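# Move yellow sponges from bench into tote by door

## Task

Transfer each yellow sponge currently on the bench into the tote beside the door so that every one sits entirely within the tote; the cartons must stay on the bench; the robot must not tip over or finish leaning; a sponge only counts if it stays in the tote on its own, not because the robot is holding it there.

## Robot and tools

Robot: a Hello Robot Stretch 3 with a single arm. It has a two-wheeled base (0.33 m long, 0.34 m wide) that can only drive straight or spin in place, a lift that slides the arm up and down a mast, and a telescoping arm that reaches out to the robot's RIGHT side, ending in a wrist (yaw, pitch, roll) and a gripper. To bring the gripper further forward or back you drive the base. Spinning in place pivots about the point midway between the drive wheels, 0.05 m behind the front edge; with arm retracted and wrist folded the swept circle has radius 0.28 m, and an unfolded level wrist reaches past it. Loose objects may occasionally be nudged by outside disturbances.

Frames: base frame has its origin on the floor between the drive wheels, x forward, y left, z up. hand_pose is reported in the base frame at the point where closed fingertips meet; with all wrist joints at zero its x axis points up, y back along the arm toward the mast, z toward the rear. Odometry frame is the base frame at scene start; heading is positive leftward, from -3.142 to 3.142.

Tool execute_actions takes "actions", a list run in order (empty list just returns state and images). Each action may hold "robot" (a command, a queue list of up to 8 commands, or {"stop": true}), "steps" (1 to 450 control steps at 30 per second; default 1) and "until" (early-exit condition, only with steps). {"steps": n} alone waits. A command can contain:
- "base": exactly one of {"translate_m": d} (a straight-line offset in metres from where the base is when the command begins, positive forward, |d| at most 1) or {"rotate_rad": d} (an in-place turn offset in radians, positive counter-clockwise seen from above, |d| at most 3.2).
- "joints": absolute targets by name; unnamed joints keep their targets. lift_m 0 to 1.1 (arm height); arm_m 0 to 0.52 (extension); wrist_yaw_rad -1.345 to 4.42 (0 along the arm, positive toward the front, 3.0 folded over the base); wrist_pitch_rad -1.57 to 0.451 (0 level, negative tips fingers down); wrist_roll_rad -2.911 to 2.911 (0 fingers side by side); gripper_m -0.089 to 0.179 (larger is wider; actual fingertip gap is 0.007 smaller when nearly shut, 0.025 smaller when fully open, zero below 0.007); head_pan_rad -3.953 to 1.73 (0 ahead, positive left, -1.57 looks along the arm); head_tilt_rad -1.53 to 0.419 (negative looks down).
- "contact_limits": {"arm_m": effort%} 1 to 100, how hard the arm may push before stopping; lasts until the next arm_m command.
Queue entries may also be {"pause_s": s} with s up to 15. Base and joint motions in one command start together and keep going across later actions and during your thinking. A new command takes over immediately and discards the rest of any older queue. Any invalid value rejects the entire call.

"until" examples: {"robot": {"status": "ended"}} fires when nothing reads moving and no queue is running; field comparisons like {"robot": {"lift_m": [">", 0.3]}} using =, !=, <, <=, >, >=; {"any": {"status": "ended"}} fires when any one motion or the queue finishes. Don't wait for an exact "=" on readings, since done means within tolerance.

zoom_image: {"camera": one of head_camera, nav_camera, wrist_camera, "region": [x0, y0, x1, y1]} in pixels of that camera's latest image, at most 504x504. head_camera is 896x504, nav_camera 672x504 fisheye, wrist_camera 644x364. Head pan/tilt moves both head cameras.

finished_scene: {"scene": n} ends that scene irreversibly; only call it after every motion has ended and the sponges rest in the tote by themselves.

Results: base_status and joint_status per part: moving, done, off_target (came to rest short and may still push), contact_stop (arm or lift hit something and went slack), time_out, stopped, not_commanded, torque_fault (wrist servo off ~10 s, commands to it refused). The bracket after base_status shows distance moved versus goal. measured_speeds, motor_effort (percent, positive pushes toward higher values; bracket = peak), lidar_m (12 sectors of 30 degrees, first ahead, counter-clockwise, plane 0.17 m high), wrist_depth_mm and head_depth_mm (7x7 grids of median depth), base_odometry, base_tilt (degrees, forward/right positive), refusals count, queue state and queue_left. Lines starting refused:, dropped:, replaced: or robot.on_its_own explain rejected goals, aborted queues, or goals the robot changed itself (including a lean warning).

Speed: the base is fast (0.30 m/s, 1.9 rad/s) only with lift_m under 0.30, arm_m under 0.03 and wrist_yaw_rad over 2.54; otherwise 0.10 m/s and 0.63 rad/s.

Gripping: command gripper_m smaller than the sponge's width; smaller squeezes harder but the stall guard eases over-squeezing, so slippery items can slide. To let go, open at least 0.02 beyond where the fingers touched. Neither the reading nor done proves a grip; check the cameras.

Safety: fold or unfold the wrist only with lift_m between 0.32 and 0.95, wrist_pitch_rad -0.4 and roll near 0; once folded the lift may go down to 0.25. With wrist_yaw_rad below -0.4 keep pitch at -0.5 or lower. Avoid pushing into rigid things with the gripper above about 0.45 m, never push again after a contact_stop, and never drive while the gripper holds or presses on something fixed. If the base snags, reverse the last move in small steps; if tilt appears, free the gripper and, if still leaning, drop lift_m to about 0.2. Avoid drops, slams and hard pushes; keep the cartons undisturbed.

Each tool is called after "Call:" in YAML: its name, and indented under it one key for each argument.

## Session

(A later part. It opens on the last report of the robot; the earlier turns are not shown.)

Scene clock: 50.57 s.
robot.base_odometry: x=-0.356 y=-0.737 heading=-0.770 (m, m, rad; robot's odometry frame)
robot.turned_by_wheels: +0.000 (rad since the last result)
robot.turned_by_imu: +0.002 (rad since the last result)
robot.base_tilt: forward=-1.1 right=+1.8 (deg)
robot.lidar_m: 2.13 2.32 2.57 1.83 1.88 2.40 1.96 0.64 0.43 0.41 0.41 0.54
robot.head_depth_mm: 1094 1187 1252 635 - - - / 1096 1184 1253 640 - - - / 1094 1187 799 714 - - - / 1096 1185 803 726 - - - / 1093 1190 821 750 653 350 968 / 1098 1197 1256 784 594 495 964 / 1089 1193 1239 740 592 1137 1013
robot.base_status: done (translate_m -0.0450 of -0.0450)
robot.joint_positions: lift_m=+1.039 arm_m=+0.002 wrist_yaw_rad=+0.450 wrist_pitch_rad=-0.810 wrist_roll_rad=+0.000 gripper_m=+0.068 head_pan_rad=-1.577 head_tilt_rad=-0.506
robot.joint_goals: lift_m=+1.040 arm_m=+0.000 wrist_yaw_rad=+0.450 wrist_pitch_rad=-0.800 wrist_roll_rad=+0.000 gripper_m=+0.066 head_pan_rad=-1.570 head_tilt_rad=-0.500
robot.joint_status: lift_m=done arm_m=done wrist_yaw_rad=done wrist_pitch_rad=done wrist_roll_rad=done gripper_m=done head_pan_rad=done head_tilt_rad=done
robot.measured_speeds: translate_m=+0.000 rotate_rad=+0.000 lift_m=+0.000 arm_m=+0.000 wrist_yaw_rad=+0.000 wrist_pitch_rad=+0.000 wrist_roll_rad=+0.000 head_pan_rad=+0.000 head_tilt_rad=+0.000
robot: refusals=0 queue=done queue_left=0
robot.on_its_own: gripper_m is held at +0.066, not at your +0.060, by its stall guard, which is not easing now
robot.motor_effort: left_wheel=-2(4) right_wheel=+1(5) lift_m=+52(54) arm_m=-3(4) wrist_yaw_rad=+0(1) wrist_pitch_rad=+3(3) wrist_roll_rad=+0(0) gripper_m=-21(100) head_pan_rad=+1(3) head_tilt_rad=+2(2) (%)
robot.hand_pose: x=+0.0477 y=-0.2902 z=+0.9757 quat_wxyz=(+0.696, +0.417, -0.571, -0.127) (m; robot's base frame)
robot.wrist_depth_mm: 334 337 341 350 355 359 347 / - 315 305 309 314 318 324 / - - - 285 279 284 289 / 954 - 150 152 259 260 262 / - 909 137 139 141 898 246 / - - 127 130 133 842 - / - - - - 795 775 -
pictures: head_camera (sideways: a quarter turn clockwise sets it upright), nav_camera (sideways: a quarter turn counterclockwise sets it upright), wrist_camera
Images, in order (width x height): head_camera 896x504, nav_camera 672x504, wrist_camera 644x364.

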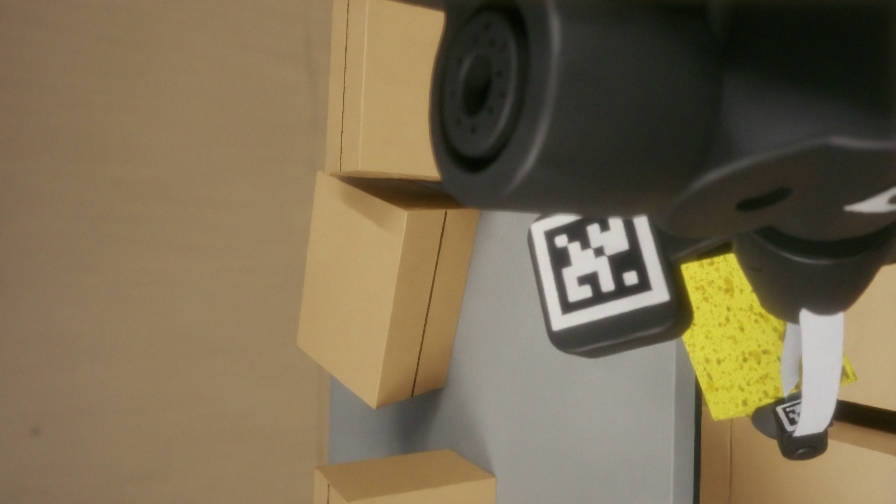

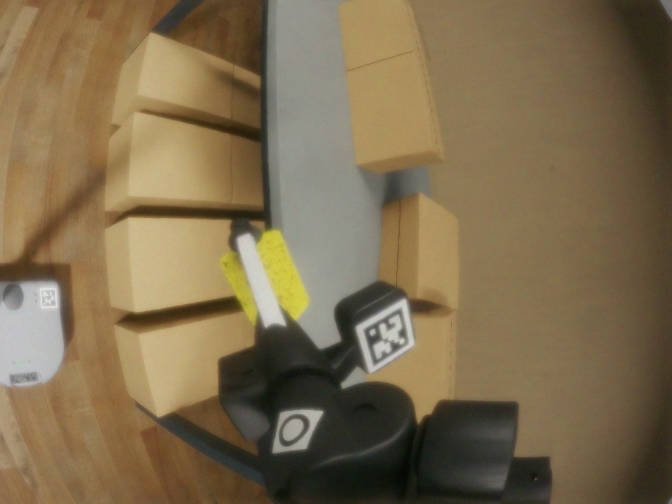

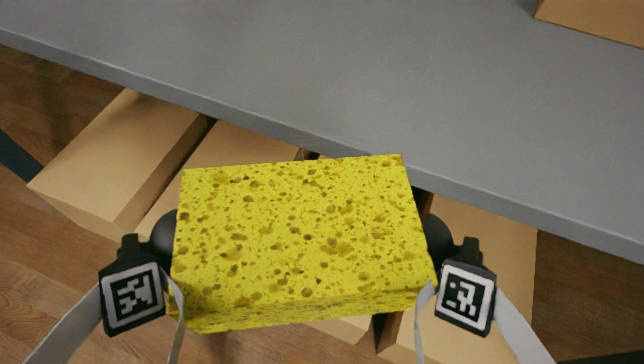

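Call:
execute_actions:
  actions:
    - {"robot":[{"base":{"rotate_rad":1.183},"joints":{"lift_m":0.8,"wrist_yaw_rad":1.5}},{"base":{"translate_m":1.0},"joints":{"lift_m":0.29,"wrist_yaw_rad":2.62,"wrist_pitch_rad":-0.35,"head_tilt_rad":-1.1}},{"base":{"translate_m":0.96}},{"base":{"rotate_rad":0.387},"joints":{"lift_m":0.36}},{"joints":{"wrist_yaw_rad":0.1}},{"joints":{"wrist_pitch_rad":-0.8,"arm_m":0.08}}],"steps":450,"until":{"robot":{"status":"ended"}}}
    - {"steps":450,"until":{"robot":{"status":"ended"}}}

Scene clock: 72.83 s.
robot.base_odometry: x=+1.440 y=+0.049 heading=+0.800 (m, m, rad; robot's odometry frame)
robot.turned_by_wheels: +1.570 (rad since the last result)
robot.turned_by_imu: +1.600 (rad since the last result)
robot.base_tilt: forward=-1.1 right=+1.7 (deg)
robot.lidar_m: 0.66 0.65 0.46 0.44 3.19 2.30 2.18 2.46 1.47 1.27 0.95 0.69
robot.head_depth_mm: 1255 1660 1634 1452 1308 1177 1088 / 1264 1669 1634 1461 1311 1194 - / 1477 1718 1648 1460 1324 1199 - / 1569 1827 1652 1469 1295 1209 - / 1568 1833 1655 1466 1315 1187 1090 / 1568 1829 1659 1460 1314 1187 1092 / 1566 1754 1631 1469 1315 1186 1088
robot.base_status: done (rotate_rad +0.3869 of +0.3870)
robot.joint_positions: lift_m=+0.359 arm_m=+0.080 wrist_yaw_rad=+0.101 wrist_pitch_rad=-0.809 wrist_roll_rad=+0.000 gripper_m=+0.068 head_pan_rad=-1.576 head_tilt_rad=-1.087
robot.joint_goals: lift_m=+0.360 arm_m=+0.080 wrist_yaw_rad=+0.100 wrist_pitch_rad=-0.800 wrist_roll_rad=+0.000 gripper_m=+0.066 head_pan_rad=-1.570 head_tilt_rad=-1.100
robot.joint_status: lift_m=done arm_m=done wrist_yaw_rad=done wrist_pitch_rad=done wrist_roll_rad=done gripper_m=done head_pan_rad=done head_tilt_rad=done
robot.measured_speeds: translate_m=+0.000 rotate_rad=+0.000 lift_m=+0.000 arm_m=+0.000 wrist_yaw_rad=+0.000 wrist_pitch_rad=+0.000 wrist_roll_rad=+0.000 head_pan_rad=+0.000 head_tilt_rad=+0.000
robot: refusals=0 queue=done queue_left=0
robot.on_its_own: gripper_m is held at +0.066, not at your +0.060, by its stall guard, which is not easing now
robot.motor_effort: left_wheel=-3(10) right_wheel=+1(8) lift_m=+52(55) arm_m=+2(2) wrist_yaw_rad=-1(1) wrist_pitch_rad=+3(7) wrist_roll_rad=+0(1) gripper_m=-22(21) head_pan_rad=+1(2) head_tilt_rad=-4(24) (%)
robot.hand_pose: x=-0.0055 y=-0.3834 z=+0.2959 quat_wxyz=(+0.663, +0.311, -0.635, -0.245) (m; robot's base frame)
robot.wrist_depth_mm: 683 690 717 717 727 738 752 / 614 611 615 636 652 653 658 / 546 558 492 454 580 590 588 / 504 461 150 152 385 527 536 / 463 472 137 139 141 484 490 / 429 - 127 130 133 457 454 / 397 397 395 404 410 408 422
pictures: head_camera (sideways: a quarter turn clockwise sets it upright), nav_camera (sideways: a quarter turn counterclockwise sets it upright), wrist_camera
Images, in order (width x height): head_camera 896x504, nav_camera 672x504, wrist_camera 644x364.

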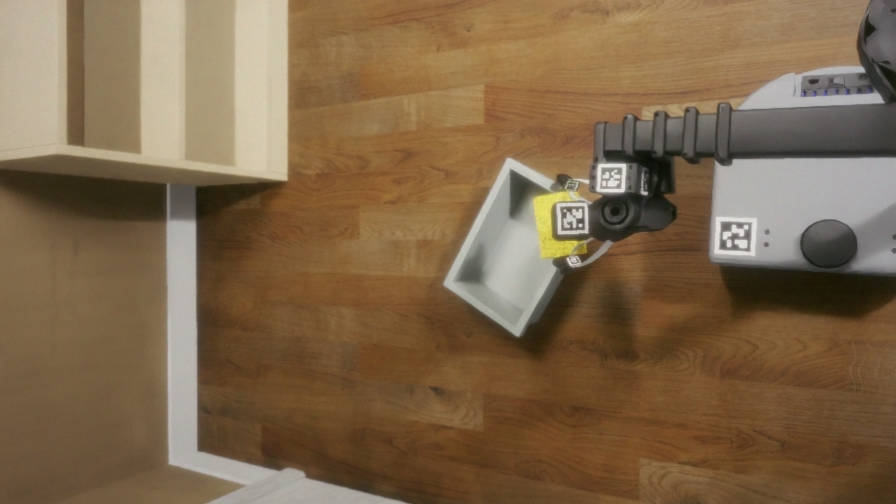

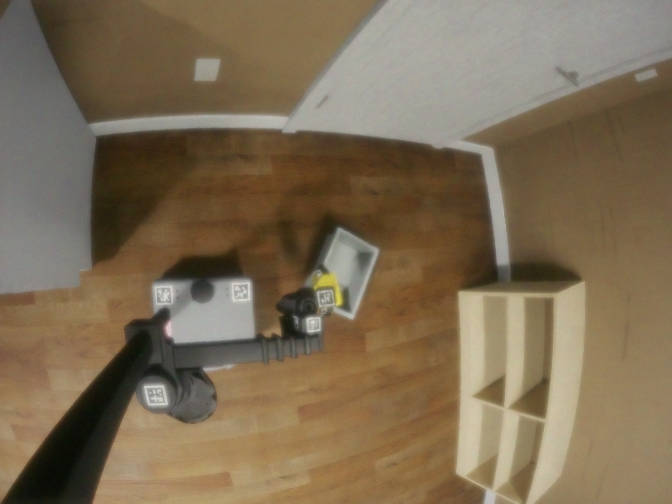

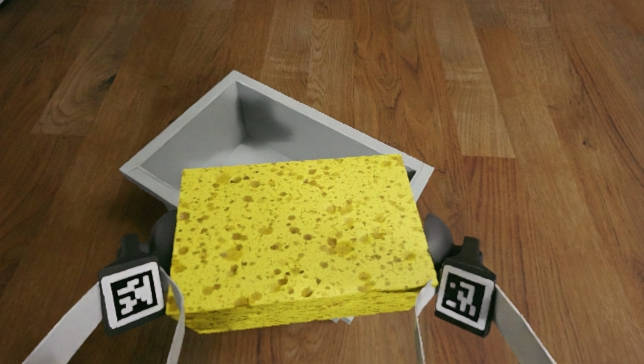

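Call:
execute_actions:
  actions:
    - {"robot":[{"base":{"translate_m":0.08},"joints":{"wrist_yaw_rad":-0.4,"wrist_pitch_rad":-1.1,"arm_m":0.3}},{"joints":{"lift_m":0.3}}],"steps":450,"until":{"robot":{"status":"ended"}}}

Scene clock: 77.23 s.
robot.base_odometry: x=+1.495 y=+0.107 heading=+0.800 (m, m, rad; robot's odometry frame)
robot.turned_by_wheels: +0.000 (rad since the last result)
robot.turned_by_imu: +0.001 (rad since the last result)
robot.base_tilt: forward=-1.2 right=+1.6 (deg)
robot.lidar_m: 0.57 0.59 0.46 0.44 3.19 2.38 2.26 1.91 1.51 1.28 0.83 0.61
robot.head_depth_mm: 1254 1658 1633 1458 1307 1183 1088 / 1291 1528 1633 1450 1304 1196 - / 1563 1777 1647 1497 1270 1201 - / 1559 1822 1657 1455 1295 1199 - / 1569 1833 1658 1468 1317 1191 1087 / 1555 1829 1645 1468 1316 1191 1086 / 1485 1584 1535 1436 1314 1190 1090
robot.base_status: done (translate_m +0.0800 of +0.0800)
robot.joint_positions: lift_m=+0.301 arm_m=+0.300 wrist_yaw_rad=-0.399 wrist_pitch_rad=-1.104 wrist_roll_rad=+0.000 gripper_m=+0.068 head_pan_rad=-1.576 head_tilt_rad=-1.087
robot.joint_goals: lift_m=+0.300 arm_m=+0.300 wrist_yaw_rad=-0.400 wrist_pitch_rad=-1.100 wrist_roll_rad=+0.000 gripper_m=+0.066 head_pan_rad=-1.570 head_tilt_rad=-1.100
robot.joint_status: lift_m=done arm_m=done wrist_yaw_rad=done wrist_pitch_rad=done wrist_roll_rad=done gripper_m=done head_pan_rad=done head_tilt_rad=done
robot.measured_speeds: translate_m=+0.000 rotate_rad=+0.000 lift_m=+0.000 arm_m=+0.000 wrist_yaw_rad=+0.000 wrist_pitch_rad=+0.000 wrist_roll_rad=+0.000 head_pan_rad=+0.000 head_tilt_rad=+0.000
robot: refusals=0 queue=done queue_left=0
robot.on_its_own: gripper_m is held at +0.066, not at your +0.060, by its stall guard, which is not easing now
robot.motor_effort: left_wheel=-3(5) right_wheel=+1(5) lift_m=+13(52) arm_m=+2(3) wrist_yaw_rad=+0(2) wrist_pitch_rad=+2(2) wrist_roll_rad=+0(1) gripper_m=-21(21) head_pan_rad=+3(1) head_tilt_rad=-4(4) (%)
robot.hand_pose: x=-0.0581 y=-0.5310 z=+0.1998 quat_wxyz=(+0.516, +0.244, -0.663, -0.483) (m; robot's base frame)
robot.wrist_depth_mm: 405 408 415 422 428 436 437 / 390 395 402 406 410 412 416 / 375 262 275 280 271 397 404 / 359 307 150 152 273 377 382 / 343 271 137 139 141 367 370 / 238 - 127 130 133 353 355 / 248 286 280 331 319 233 341
pictures: head_camera (sideways: a quarter turn clockwise sets it upright), nav_camera (sideways: a quarter turn counterclockwise sets it upright), wrist_camera
Images, in order (width x height): head_camera 896x504, nav_camera 672x504, wrist_camera 644x364.

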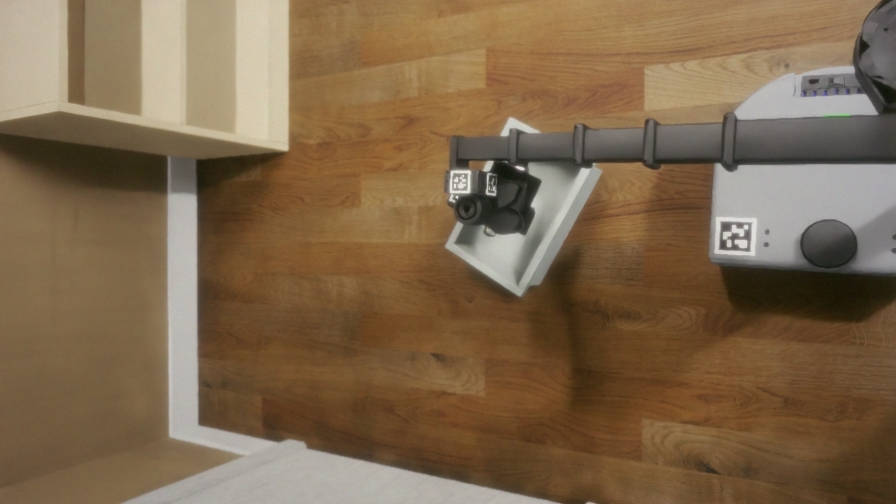

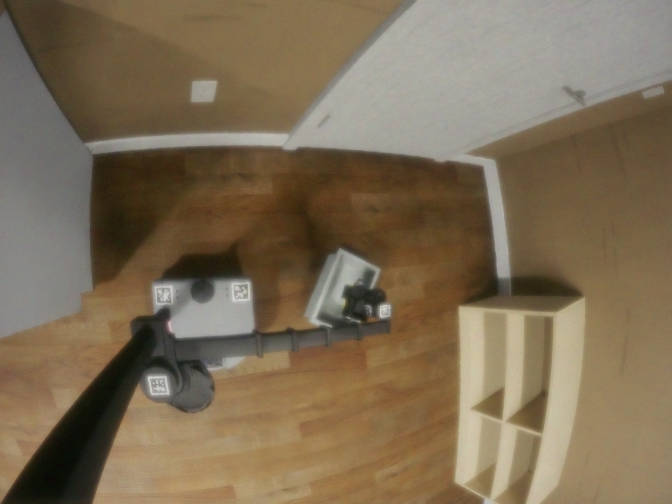

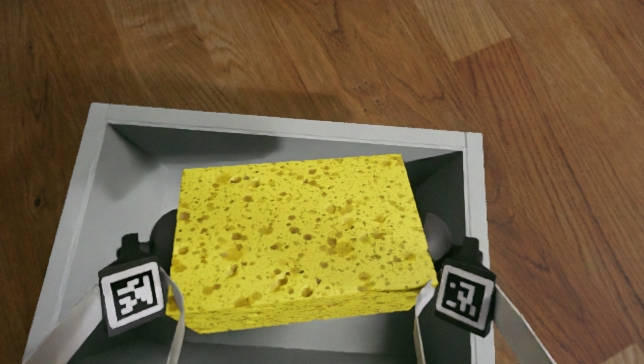

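Call:
execute_actions:
  actions:
    - {"robot":[{"base":{"translate_m":0.005},"joints":{"arm_m":0.33,"lift_m":0.165}},{"joints":{"gripper_m":0.135}},{"joints":{"lift_m":0.33}}],"steps":450,"until":{"robot":{"status":"ended"}}}

Scene clock: 83.03 s.
robot.base_odometry: x=+1.499 y=+0.110 heading=+0.800 (m, m, rad; robot's odometry frame)
robot.turned_by_wheels: +0.000 (rad since the last result)
robot.turned_by_imu: +0.002 (rad since the last result)
robot.base_tilt: forward=-1.1 right=+1.8 (deg)
robot.lidar_m: 0.57 0.58 0.46 0.44 3.20 2.39 2.27 1.92 1.52 1.27 0.82 0.60
robot.head_depth_mm: 1256 1655 1641 1453 1302 1181 1091 / 1318 1521 1639 1455 1300 1192 - / 1544 1778 1645 1512 1289 1200 - / 1554 1823 1640 1468 1294 1199 - / 1560 1811 1656 1464 1312 1184 1088 / 1568 1831 1665 1467 1316 1182 1090 / 1495 1563 1519 1427 1311 1195 1087
robot.base_status: done (translate_m +0.0050 of +0.0050)
robot.joint_positions: lift_m=+0.329 arm_m=+0.330 wrist_yaw_rad=-0.399 wrist_pitch_rad=-1.105 wrist_roll_rad=+0.000 gripper_m=+0.135 head_pan_rad=-1.576 head_tilt_rad=-1.087
robot.joint_goals: lift_m=+0.330 arm_m=+0.330 wrist_yaw_rad=-0.400 wrist_pitch_rad=-1.100 wrist_roll_rad=+0.000 gripper_m=+0.135 head_pan_rad=-1.570 head_tilt_rad=-1.100
robot.joint_status: lift_m=done arm_m=done wrist_yaw_rad=done wrist_pitch_rad=done wrist_roll_rad=done gripper_m=done head_pan_rad=done head_tilt_rad=done
robot.measured_speeds: translate_m=+0.000 rotate_rad=+0.000 lift_m=+0.000 arm_m=+0.000 wrist_yaw_rad=+0.000 wrist_pitch_rad=+0.000 wrist_roll_rad=+0.000 head_pan_rad=+0.000 head_tilt_rad=+0.000
robot: refusals=0 queue=done queue_left=0
robot.motor_effort: left_wheel=-2(5) right_wheel=+2(6) lift_m=+52(56) arm_m=+2(6) wrist_yaw_rad=+0(0) wrist_pitch_rad=+2(2) wrist_roll_rad=+0(1) gripper_m=+1(84) head_pan_rad=+3(2) head_tilt_rad=-4(4) (%)
robot.hand_pose: x=-0.0580 y=-0.5609 z=+0.2282 quat_wxyz=(+0.516, +0.244, -0.663, -0.483) (m; robot's base frame)
robot.wrist_depth_mm: 437 447 447 455 459 466 473 / 424 429 431 433 440 445 451 / 407 407 413 414 421 424 431 / 386 294 306 313 299 409 414 / 376 331 379 383 383 394 395 / 362 339 363 325 371 383 380 / 346 293 350 355 359 273 374
pictures: head_camera (sideways: a quarter turn clockwise sets it upright), nav_camera (sideways: a quarter turn counterclockwise sets it upright), wrist_camera
Images, in order (width x height): head_camera 896x504, nav_camera 672x504, wrist_camera 644x364.

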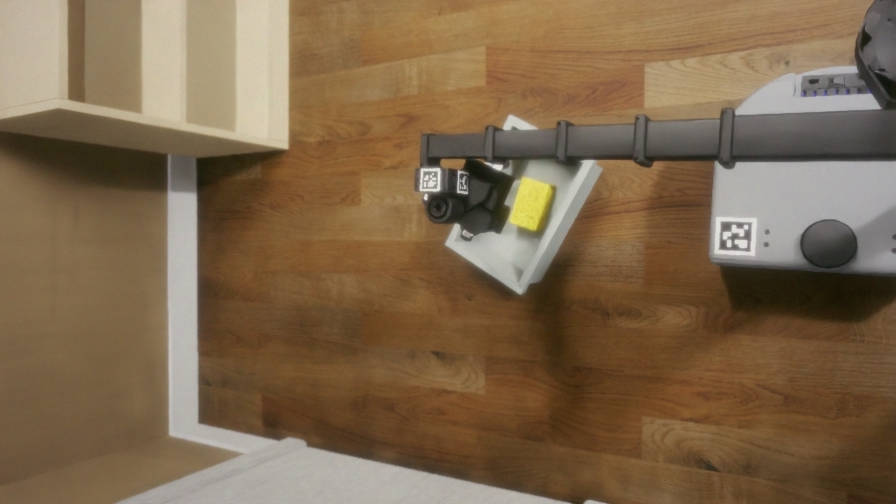

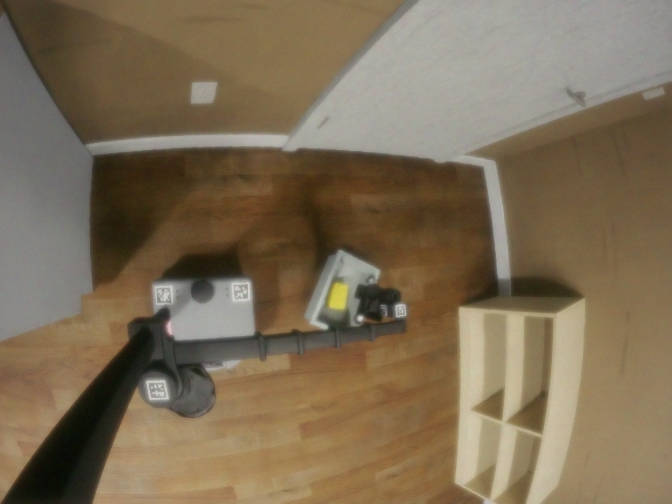

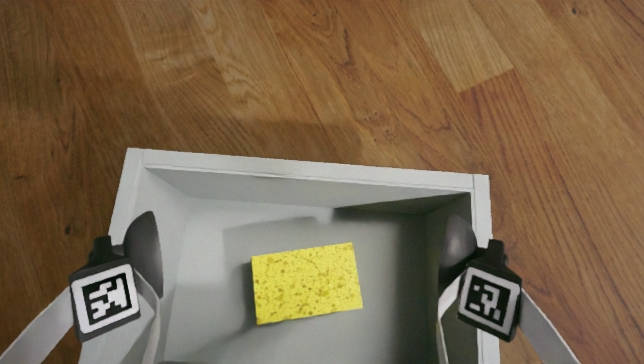

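Call:
execute_actions:
  actions:
    - {"robot":[{"joints":{"arm_m":0,"wrist_yaw_rad":2.62,"wrist_pitch_rad":-0.4,"gripper_m":0.01,"head_tilt_rad":-0.6}},{"base":{"rotate_rad":2.8},"joints":{"lift_m":0.29}},{"base":{"translate_m":1}},{"base":{"translate_m":1}},{"base":{"translate_m":0.08}},{"base":{"rotate_rad":1.87},"joints":{"lift_m":0.5}}],"steps":450,"until":{"robot":{"status":"ended"}}}
    - {"steps":450,"until":{"robot":{"status":"ended"}}}

Scene clock: 107.37 s.
robot.base_odometry: x=-0.367 y=-0.810 heading=-0.814 (m, m, rad; robot's odometry frame)
robot.turned_by_wheels: +4.670 (rad since the last result)
robot.turned_by_imu: +4.734 (rad since the last result)
robot.base_tilt: forward=-1.1 right=+1.7 (deg)
robot.lidar_m: 2.43 2.10 2.67 1.90 1.93 2.47 2.00 0.53 0.39 0.34 0.35 0.45
robot.head_depth_mm: 1045 1156 585 620 533 1063 967 / 1044 1155 589 620 533 1063 967 / 1040 1152 682 670 532 1088 1083 / 1038 1143 673 681 530 1065 962 / 1033 1127 698 694 529 1061 962 / 1036 1141 889 691 527 1082 1031 / 1027 1132 662 645 525 1058 958
robot.base_status: done (rotate_rad +1.8699 of +1.8700)
robot.joint_positions: lift_m=+0.499 arm_m=+0.002 wrist_yaw_rad=+2.619 wrist_pitch_rad=-0.417 wrist_roll_rad=+0.000 gripper_m=+0.010 head_pan_rad=-1.576 head_tilt_rad=-0.605
robot.joint_goals: lift_m=+0.500 arm_m=+0.000 wrist_yaw_rad=+2.620 wrist_pitch_rad=-0.400 wrist_roll_rad=+0.000 gripper_m=+0.010 head_pan_rad=-1.570 head_tilt_rad=-0.600
robot.joint_status: lift_m=done arm_m=done wrist_yaw_rad=done wrist_pitch_rad=done wrist_roll_rad=done gripper_m=done head_pan_rad=done head_tilt_rad=done
robot.measured_speeds: translate_m=+0.000 rotate_rad=+0.000 lift_m=+0.000 arm_m=+0.000 wrist_yaw_rad=+0.000 wrist_pitch_rad=+0.000 wrist_roll_rad=+0.000 head_pan_rad=+0.000 head_tilt_rad=+0.000
robot: refusals=0 queue=done queue_left=0
robot.motor_effort: left_wheel=-2(10) right_wheel=+1(9) lift_m=+52(56) arm_m=-3(4) wrist_yaw_rad=+1(3) wrist_pitch_rad=+6(6) wrist_roll_rad=+0(1) gripper_m=+1(89) head_pan_rad=+2(2) head_tilt_rad=+2(21) (%)
robot.hand_pose: x=+0.0908 y=+0.0478 z=+0.5121 quat_wxyz=(+0.320, +0.706, -0.037, +0.631) (m; robot's base frame)
robot.wrist_depth_mm: - - - - - - - / - - - - - - - / - - - - - - - / - - - - - - - / 830 852 885 921 889 871 900 / 720 739 751 - 751 750 760 / 648 652 633 653 651 655 666
pictures: head_camera (sideways: a quarter turn clockwise sets it upright), nav_camera (sideways: a quarter turn counterclockwise sets it upright), wrist_camera
Images, in order (width x height): head_camera 896x504, nav_camera 672x504, wrist_camera 644x364.

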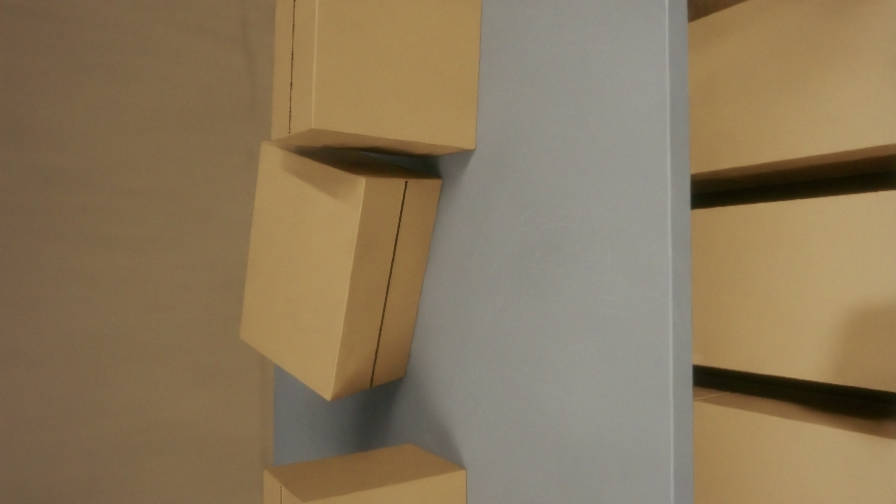

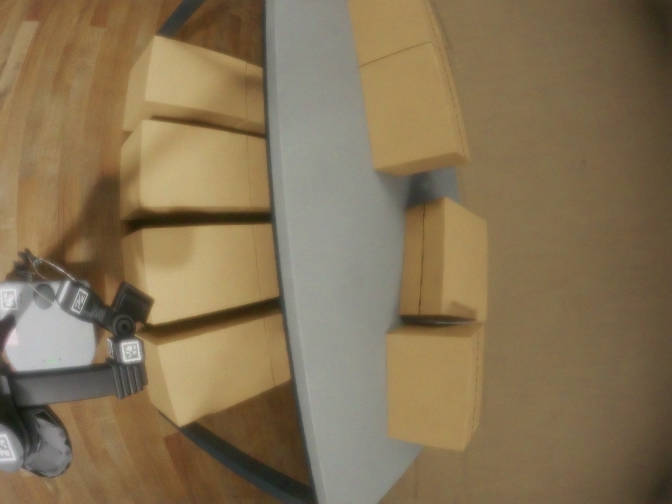

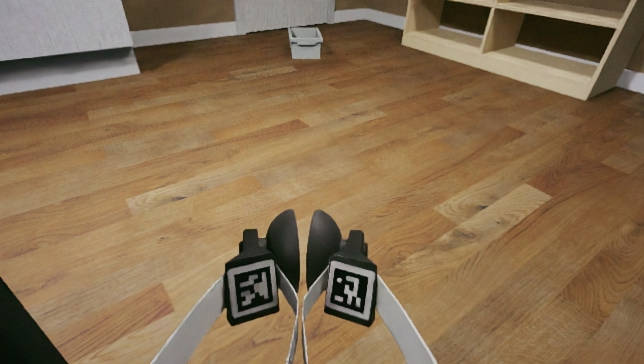

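Call:
execute_actions:
  actions:
    - {"robot":[{"base":{"translate_m":0.04},"joints":{"lift_m":1.1,"wrist_yaw_rad":1.6}},{"joints":{"wrist_yaw_rad":0.1,"wrist_pitch_rad":-0.1,"arm_m":0.52}},{"joints":{"wrist_pitch_rad":-0.8}}],"steps":450,"until":{"robot":{"status":"ended"}}}

Scene clock: 120.07 s.
robot.base_odometry: x=-0.339 y=-0.839 heading=-0.814 (m, m, rad; robot's odometry frame)
robot.turned_by_wheels: +0.000 (rad since the last result)
robot.turned_by_imu: +0.004 (rad since the last result)
robot.base_tilt: forward=-1.1 right=+1.7 (deg)
robot.lidar_m: 2.39 2.07 2.66 1.90 1.94 2.51 2.04 0.53 0.36 0.34 0.34 0.44
robot.head_depth_mm: - 1163 584 619 534 1065 969 / - 1169 667 642 532 1064 987 / 1010 - 700 627 531 1093 1016 / 1033 1142 694 639 529 1064 964 / 1028 1137 694 648 528 1065 957 / 1033 1138 1003 670 527 1066 1009 / 1029 1132 595 630 524 1054 958
robot.base_status: done (translate_m +0.0400 of +0.0400)
robot.joint_positions: lift_m=+1.099 arm_m=+0.520 wrist_yaw_rad=+0.100 wrist_pitch_rad=-0.808 wrist_roll_rad=+0.001 gripper_m=+0.010 head_pan_rad=-1.576 head_tilt_rad=-0.605
robot.joint_goals: lift_m=+1.100 arm_m=+0.520 wrist_yaw_rad=+0.100 wrist_pitch_rad=-0.800 wrist_roll_rad=+0.000 gripper_m=+0.010 head_pan_rad=-1.570 head_tilt_rad=-0.600
robot.joint_status: lift_m=done arm_m=done wrist_yaw_rad=done wrist_pitch_rad=done wrist_roll_rad=done gripper_m=done head_pan_rad=done head_tilt_rad=done
robot.measured_speeds: translate_m=+0.000 rotate_rad=+0.000 lift_m=+0.000 arm_m=+0.000 wrist_yaw_rad=+0.000 wrist_pitch_rad=+0.000 wrist_roll_rad=+0.000 head_pan_rad=+0.000 head_tilt_rad=+0.000
robot: refusals=0 queue=done queue_left=0
robot.motor_effort: left_wheel=-2(4) right_wheel=+2(5) lift_m=+50(55) arm_m=+2(3) wrist_yaw_rad=+0(1) wrist_pitch_rad=+3(8) wrist_roll_rad=-1(1) gripper_m=-1(0) head_pan_rad=+2(1) head_tilt_rad=+2(2) (%)
robot.hand_pose: x=-0.0056 y=-0.8237 z=+1.0362 quat_wxyz=(+0.663, +0.310, -0.635, -0.245) (m; robot's base frame)
robot.wrist_depth_mm: 426 433 438 446 451 455 459 / 372 381 385 390 393 405 407 / 341 345 348 353 359 361 366 / 311 312 317 319 324 326 332 / 286 222 293 302 294 300 301 / 264 213 209 - 273 277 277 / 138 139 140 250 253 253 257
pictures: head_camera (sideways: a quarter turn clockwise sets it upright), nav_camera (sideways: a quarter turn counterclockwise sets it upright), wrist_camera
Images, in order (width x height): head_camera 896x504, nav_camera 672x504, wrist_camera 644x364.

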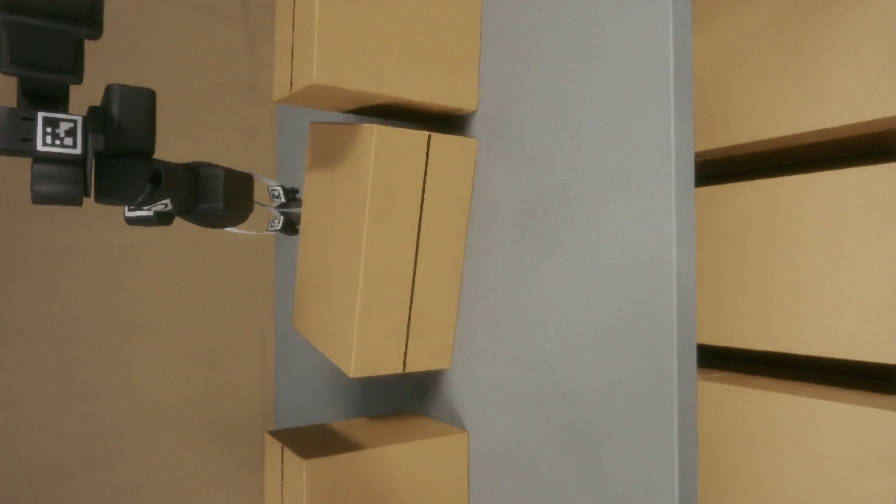

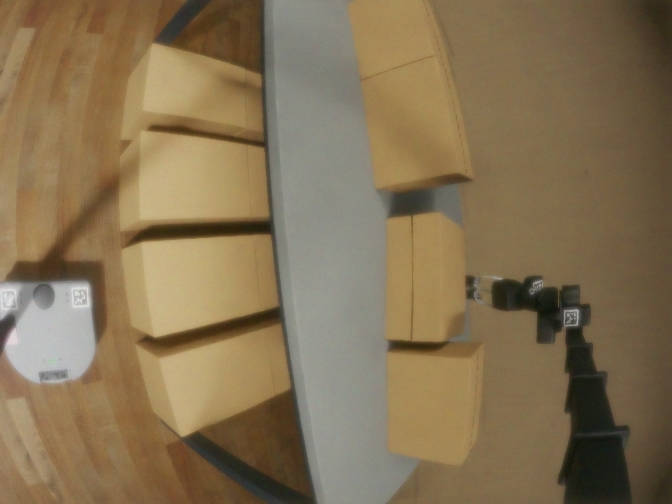

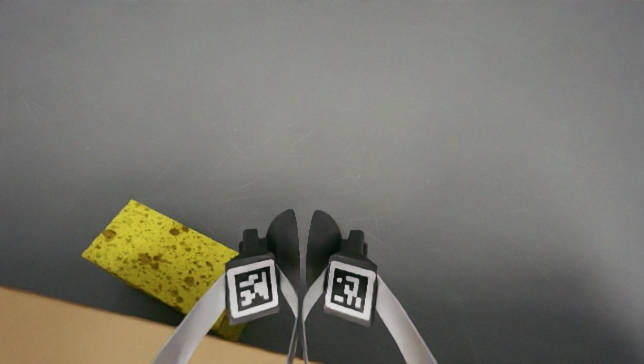

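Call:
execute_actions:
  actions:
    - {"robot":[{"base":{"translate_m":-0.02},"joints":{"wrist_pitch_rad":-1.05}},{"joints":{"lift_m":1.07}},{"joints":{"arm_m":0.36}},{"joints":{"arm_m":0.39,"lift_m":1.1}},{"base":{"translate_m":0.1},"joints":{"wrist_pitch_rad":-0.9,"gripper_m":0.12,"arm_m":0.44}}],"steps":450,"until":{"robot":{"status":"ended"}}}

Scene clock: 128.87 s.
robot.base_odometry: x=-0.284 y=-0.897 heading=-0.814 (m, m, rad; robot's odometry frame)
robot.turned_by_wheels: +0.000 (rad since the last result)
robot.turned_by_imu: +0.002 (rad since the last result)
robot.base_tilt: forward=-1.1 right=+1.7 (deg)
robot.lidar_m: 2.31 1.99 2.56 1.91 1.94 2.60 2.12 0.52 0.35 0.33 0.35 0.43
robot.head_depth_mm: 1064 1146 911 506 500 1070 968 / - 1163 1031 481 425 1071 1040 / 1002 - 935 477 459 1063 968 / 1030 1140 986 476 490 1062 966 / 1025 1135 1012 497 512 465 1122 / 1025 1136 580 612 527 463 958 / 1017 1125 577 622 525 462 959
robot.base_status: done (translate_m +0.1000 of +0.1000)
robot.joint_positions: lift_m=+1.099 arm_m=+0.440 wrist_yaw_rad=+0.100 wrist_pitch_rad=-0.911 wrist_roll_rad=+0.001 gripper_m=+0.120 head_pan_rad=-1.576 head_tilt_rad=-0.605
robot.joint_goals: lift_m=+1.100 arm_m=+0.440 wrist_yaw_rad=+0.100 wrist_pitch_rad=-0.900 wrist_roll_rad=+0.000 gripper_m=+0.120 head_pan_rad=-1.570 head_tilt_rad=-0.600
robot.joint_status: lift_m=done arm_m=done wrist_yaw_rad=done wrist_pitch_rad=done wrist_roll_rad=done gripper_m=done head_pan_rad=done head_tilt_rad=done
robot.measured_speeds: translate_m=+0.000 rotate_rad=+0.000 lift_m=+0.000 arm_m=+0.000 wrist_yaw_rad=+0.000 wrist_pitch_rad=+0.000 wrist_roll_rad=+0.000 head_pan_rad=+0.000 head_tilt_rad=+0.000
robot: refusals=0 queue=done queue_left=0
robot.motor_effort: left_wheel=-2(7) right_wheel=+1(7) lift_m=+52(55) arm_m=+2(6) wrist_yaw_rad=+1(0) wrist_pitch_rad=+4(6) wrist_roll_rad=-1(1) gripper_m=+1(87) head_pan_rad=+2(3) head_tilt_rad=+2(2) (%)
robot.hand_pose: x=-0.0078 y=-0.7220 z=+1.0206 quat_wxyz=(+0.650, +0.343, -0.619, -0.280) (m; robot's base frame)
robot.wrist_depth_mm: 357 360 367 370 379 382 386 / 328 331 338 339 343 348 354 / 305 307 303 244 319 322 326 / 284 286 288 282 295 298 303 / 265 269 268 272 278 278 281 / 248 - 253 254 256 263 261 / 220 234 239 240 243 243 228
pictures: head_camera (sideways: a quarter turn clockwise sets it upright), nav_camera (sideways: a quarter turn counterclockwise sets it upright), wrist_camera
Images, in order (width x height): head_camera 896x504, nav_camera 672x504, wrist_camera 644x364.

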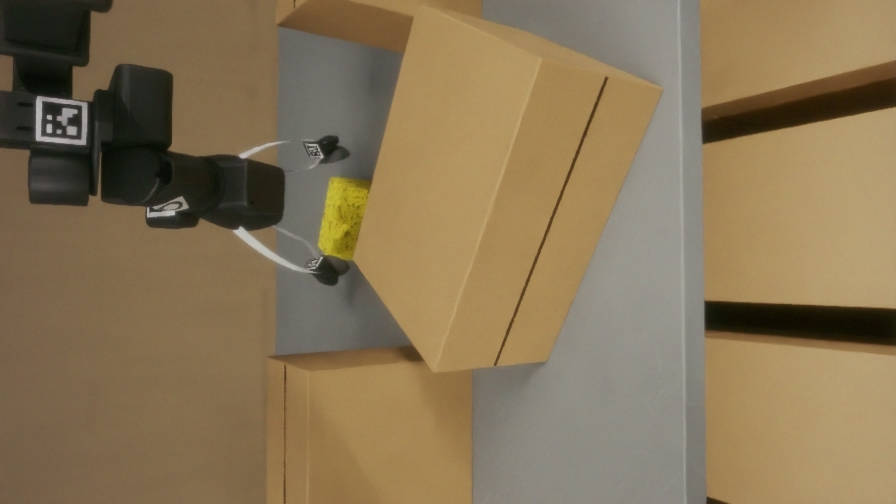

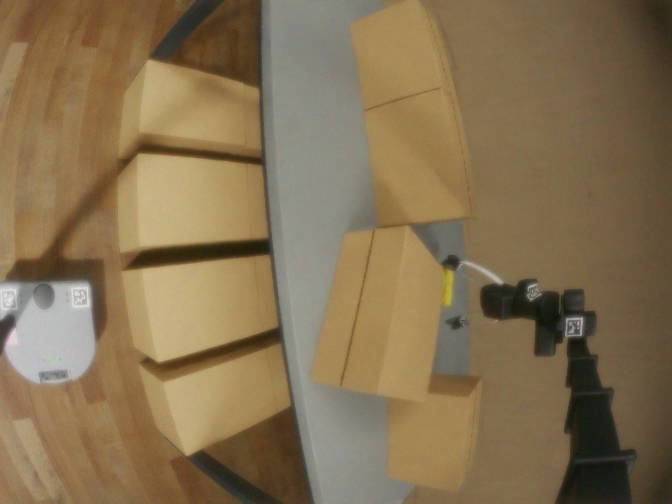

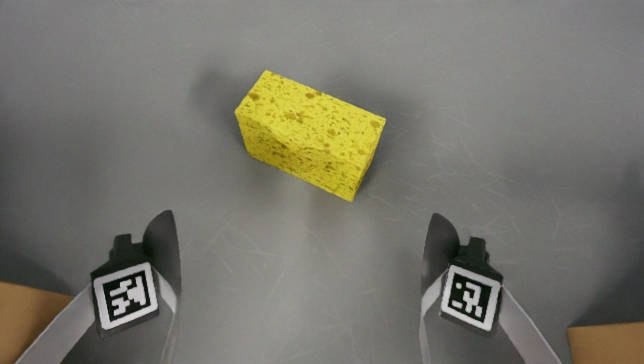

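Call:
execute_actions:
  actions:
    - {"robot":[{"joints":{"wrist_pitch_rad":-0.73,"arm_m":0.52,"wrist_yaw_rad":-0.15}},{"base":{"translate_m":0.045},"joints":{"gripper_m":0.179}},{"joints":{"lift_m":1.01}}],"steps":450,"until":{"robot":{"status":"ended"}}}

Scene clock: 134.33 s.
robot.base_odometry: x=-0.253 y=-0.930 heading=-0.814 (m, m, rad; robot's odometry frame)
robot.turned_by_wheels: +0.000 (rad since the last result)
robot.turned_by_imu: +0.001 (rad since the last result)
robot.base_tilt: forward=-1.1 right=+1.7 (deg)
robot.lidar_m: 2.27 1.94 2.53 1.91 1.95 2.65 2.16 0.51 0.35 0.33 0.34 0.43
robot.head_depth_mm: 1028 1091 965 482 419 457 993 / 1033 1181 1031 481 452 467 992 / 1025 - 805 478 482 467 965 / 1029 1131 1020 496 509 467 987 / 1025 1126 612 613 529 465 1007 / 1021 1129 575 620 527 464 962 / 1016 1123 575 617 525 462 958
robot.base_status: done (translate_m +0.0450 of +0.0450)
robot.joint_positions: lift_m=+1.011 arm_m=+0.520 wrist_yaw_rad=-0.149 wrist_pitch_rad=-0.744 wrist_roll_rad=+0.001 gripper_m=+0.179 head_pan_rad=-1.576 head_tilt_rad=-0.605
robot.joint_goals: lift_m=+1.010 arm_m=+0.520 wrist_yaw_rad=-0.150 wrist_pitch_rad=-0.730 wrist_roll_rad=+0.000 gripper_m=+0.179 head_pan_rad=-1.570 head_tilt_rad=-0.600
robot.joint_status: lift_m=done arm_m=done wrist_yaw_rad=done wrist_pitch_rad=done wrist_roll_rad=done gripper_m=done head_pan_rad=done head_tilt_rad=done
robot.measured_speeds: translate_m=+0.000 rotate_rad=+0.000 lift_m=+0.000 arm_m=+0.000 wrist_yaw_rad=+0.000 wrist_pitch_rad=+0.000 wrist_roll_rad=+0.000 head_pan_rad=+0.000 head_tilt_rad=+0.000
robot: refusals=0 queue=done queue_left=0
robot.motor_effort: left_wheel=-3(3) right_wheel=+1(7) lift_m=+12(52) arm_m=+2(2) wrist_yaw_rad=-1(1) wrist_pitch_rad=+5(5) wrist_roll_rad=-1(1) gripper_m=+1(90) head_pan_rad=+2(3) head_tilt_rad=+2(2) (%)
robot.hand_pose: x=-0.0471 y=-0.8351 z=+0.9583 quat_wxyz=(+0.638, +0.207, -0.676, -0.306) (m; robot's base frame)
robot.wrist_depth_mm: 325 330 337 345 348 356 360 / 284 291 294 297 299 306 309 / 253 255 259 263 266 270 272 / 226 230 232 235 237 240 243 / 209 208 142 144 152 219 217 / - 190 143 134 138 198 200 / 171 175 177 173 176 178 184
pictures: head_camera (sideways: a quarter turn clockwise sets it upright), nav_camera (sideways: a quarter turn counterclockwise sets it upright), wrist_camera
Images, in order (width x height): head_camera 896x504, nav_camera 672x504, wrist_camera 644x364.

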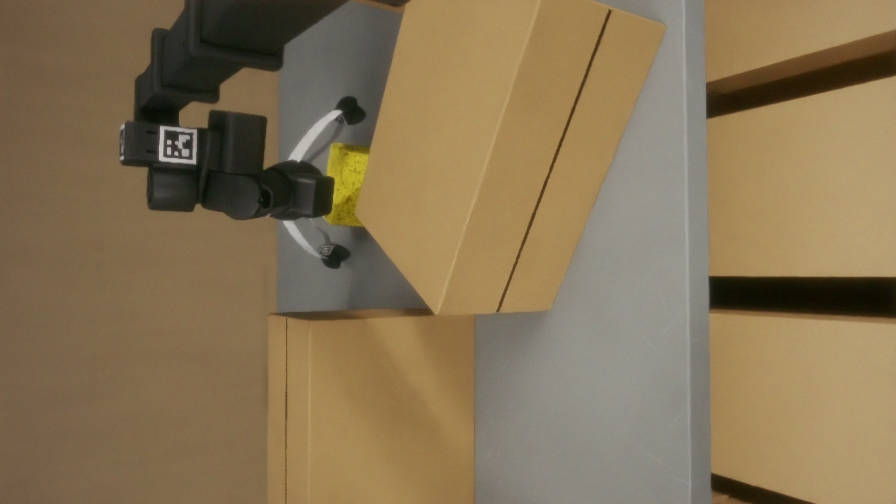

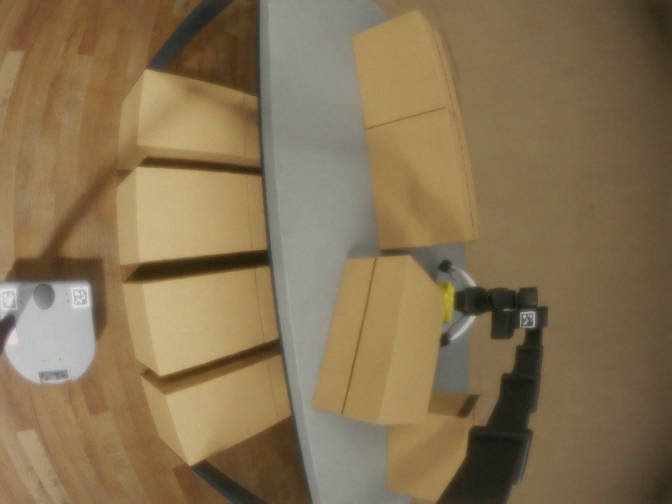

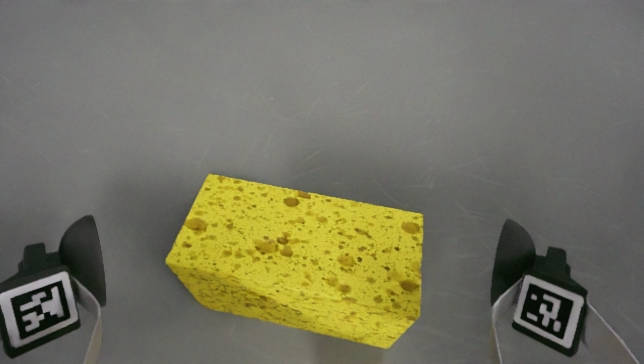

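Next I'll grip and lift, then check behind the far cartons.

Call:
execute_actions:
  actions:
    - {"robot":[{"joints":{"lift_m":0.993}},{"joints":{"gripper_m":0.066}},{"joints":{"lift_m":1.1,"wrist_pitch_rad":-0.1}},{"joints":{"wrist_yaw_rad":1.0}}],"steps":450,"until":{"robot":{"status":"ended"}}}

Scene clock: 140.20 s.
robot.base_odometry: x=-0.253 y=-0.930 heading=-0.814 (m, m, rad; robot's odometry frame)
robot.turned_by_wheels: +0.000 (rad since the last result)
robot.turned_by_imu: +0.002 (rad since the last result)
robot.base_tilt: forward=-1.1 right=+1.8 (deg)
robot.lidar_m: 2.27 1.95 2.53 1.91 1.95 2.64 2.17 0.51 0.35 0.33 0.34 0.43
robot.head_depth_mm: - 1148 1032 482 420 457 990 / - 1145 1025 480 451 469 988 / 996 1173 1024 478 482 467 964 / 1010 1169 1023 495 509 466 988 / 1020 1137 612 613 528 465 1010 / 1022 1145 576 618 527 463 960 / 1015 1122 573 616 524 463 954
robot.base_status: done (translate_m +0.0450 of +0.0450)
robot.joint_positions: lift_m=+1.099 arm_m=+0.520 wrist_yaw_rad=+0.998 wrist_pitch_rad=-0.122 wrist_roll_rad=+0.001 gripper_m=+0.070 head_pan_rad=-1.576 head_tilt_rad=-0.605
robot.joint_goals: lift_m=+1.100 arm_m=+0.520 wrist_yaw_rad=+1.000 wrist_pitch_rad=-0.100 wrist_roll_rad=+0.000 gripper_m=+0.069 head_pan_rad=-1.570 head_tilt_rad=-0.600
robot.joint_status: lift_m=done arm_m=done wrist_yaw_rad=done wrist_pitch_rad=done wrist_roll_rad=done gripper_m=done head_pan_rad=done head_tilt_rad=done
robot.measured_speeds: translate_m=+0.000 rotate_rad=+0.000 lift_m=+0.000 arm_m=+0.000 wrist_yaw_rad=+0.000 wrist_pitch_rad=+0.000 wrist_roll_rad=+0.000 head_pan_rad=+0.000 head_tilt_rad=+0.000
robot: refusals=0 queue=done queue_left=0
robot.motor_effort: left_wheel=-2(2) right_wheel=+1(1) lift_m=+51(55) arm_m=+2(2) wrist_yaw_rad=+1(2) wrist_pitch_rad=+7(7) wrist_roll_rad=-1(1) gripper_m=-23(98) head_pan_rad=+2(2) head_tilt_rad=+2(2) (%)
robot.hand_pose: x=+0.1899 y=-0.8010 z=+1.1830 quat_wxyz=(+0.640, +0.376, -0.599, +0.300) (m; robot's base frame)
robot.wrist_depth_mm: - - - 742 584 465 396 / - - - 769 592 482 406 / - - - 786 608 494 412 / - - 138 140 586 508 424 / - 698 125 126 127 514 439 / 531 - 143 121 117 511 448 / 375 432 458 427 444 461 441
pictures: head_camera (sideways: a quarter turn clockwise sets it upright), nav_camera (sideways: a quarter turn counterclockwise sets it upright), wrist_camera
Images, in order (width x height): head_camera 896x504, nav_camera 672x504, wrist_camera 644x364.

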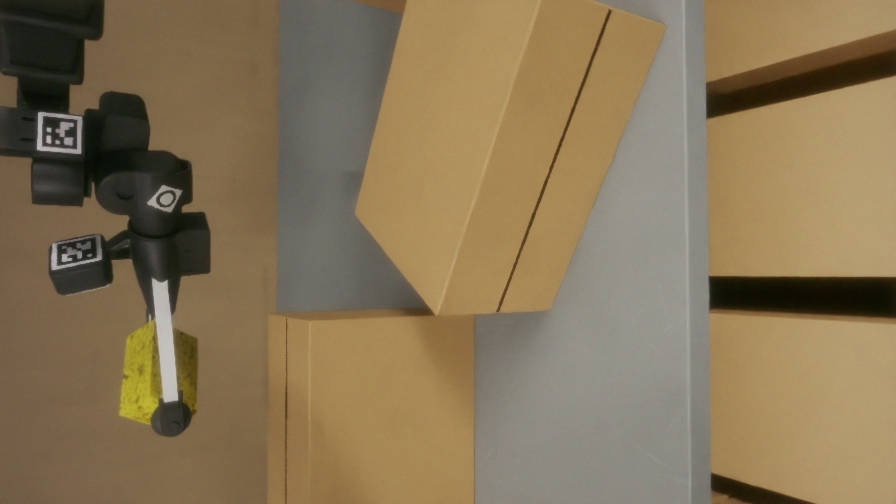

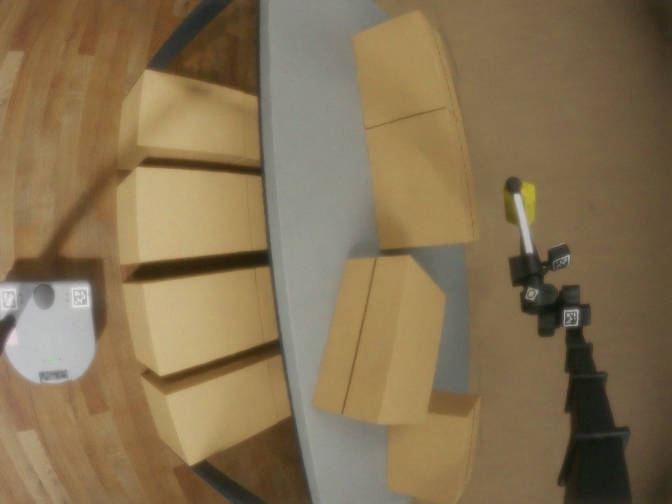

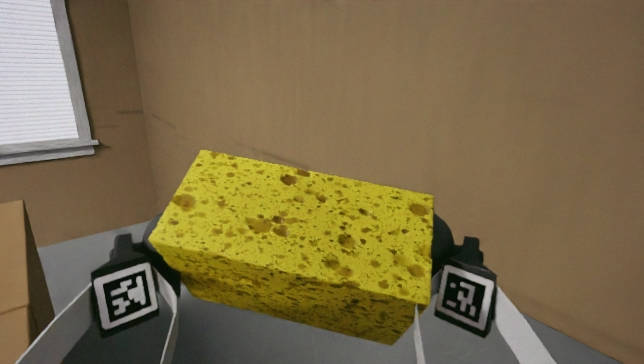

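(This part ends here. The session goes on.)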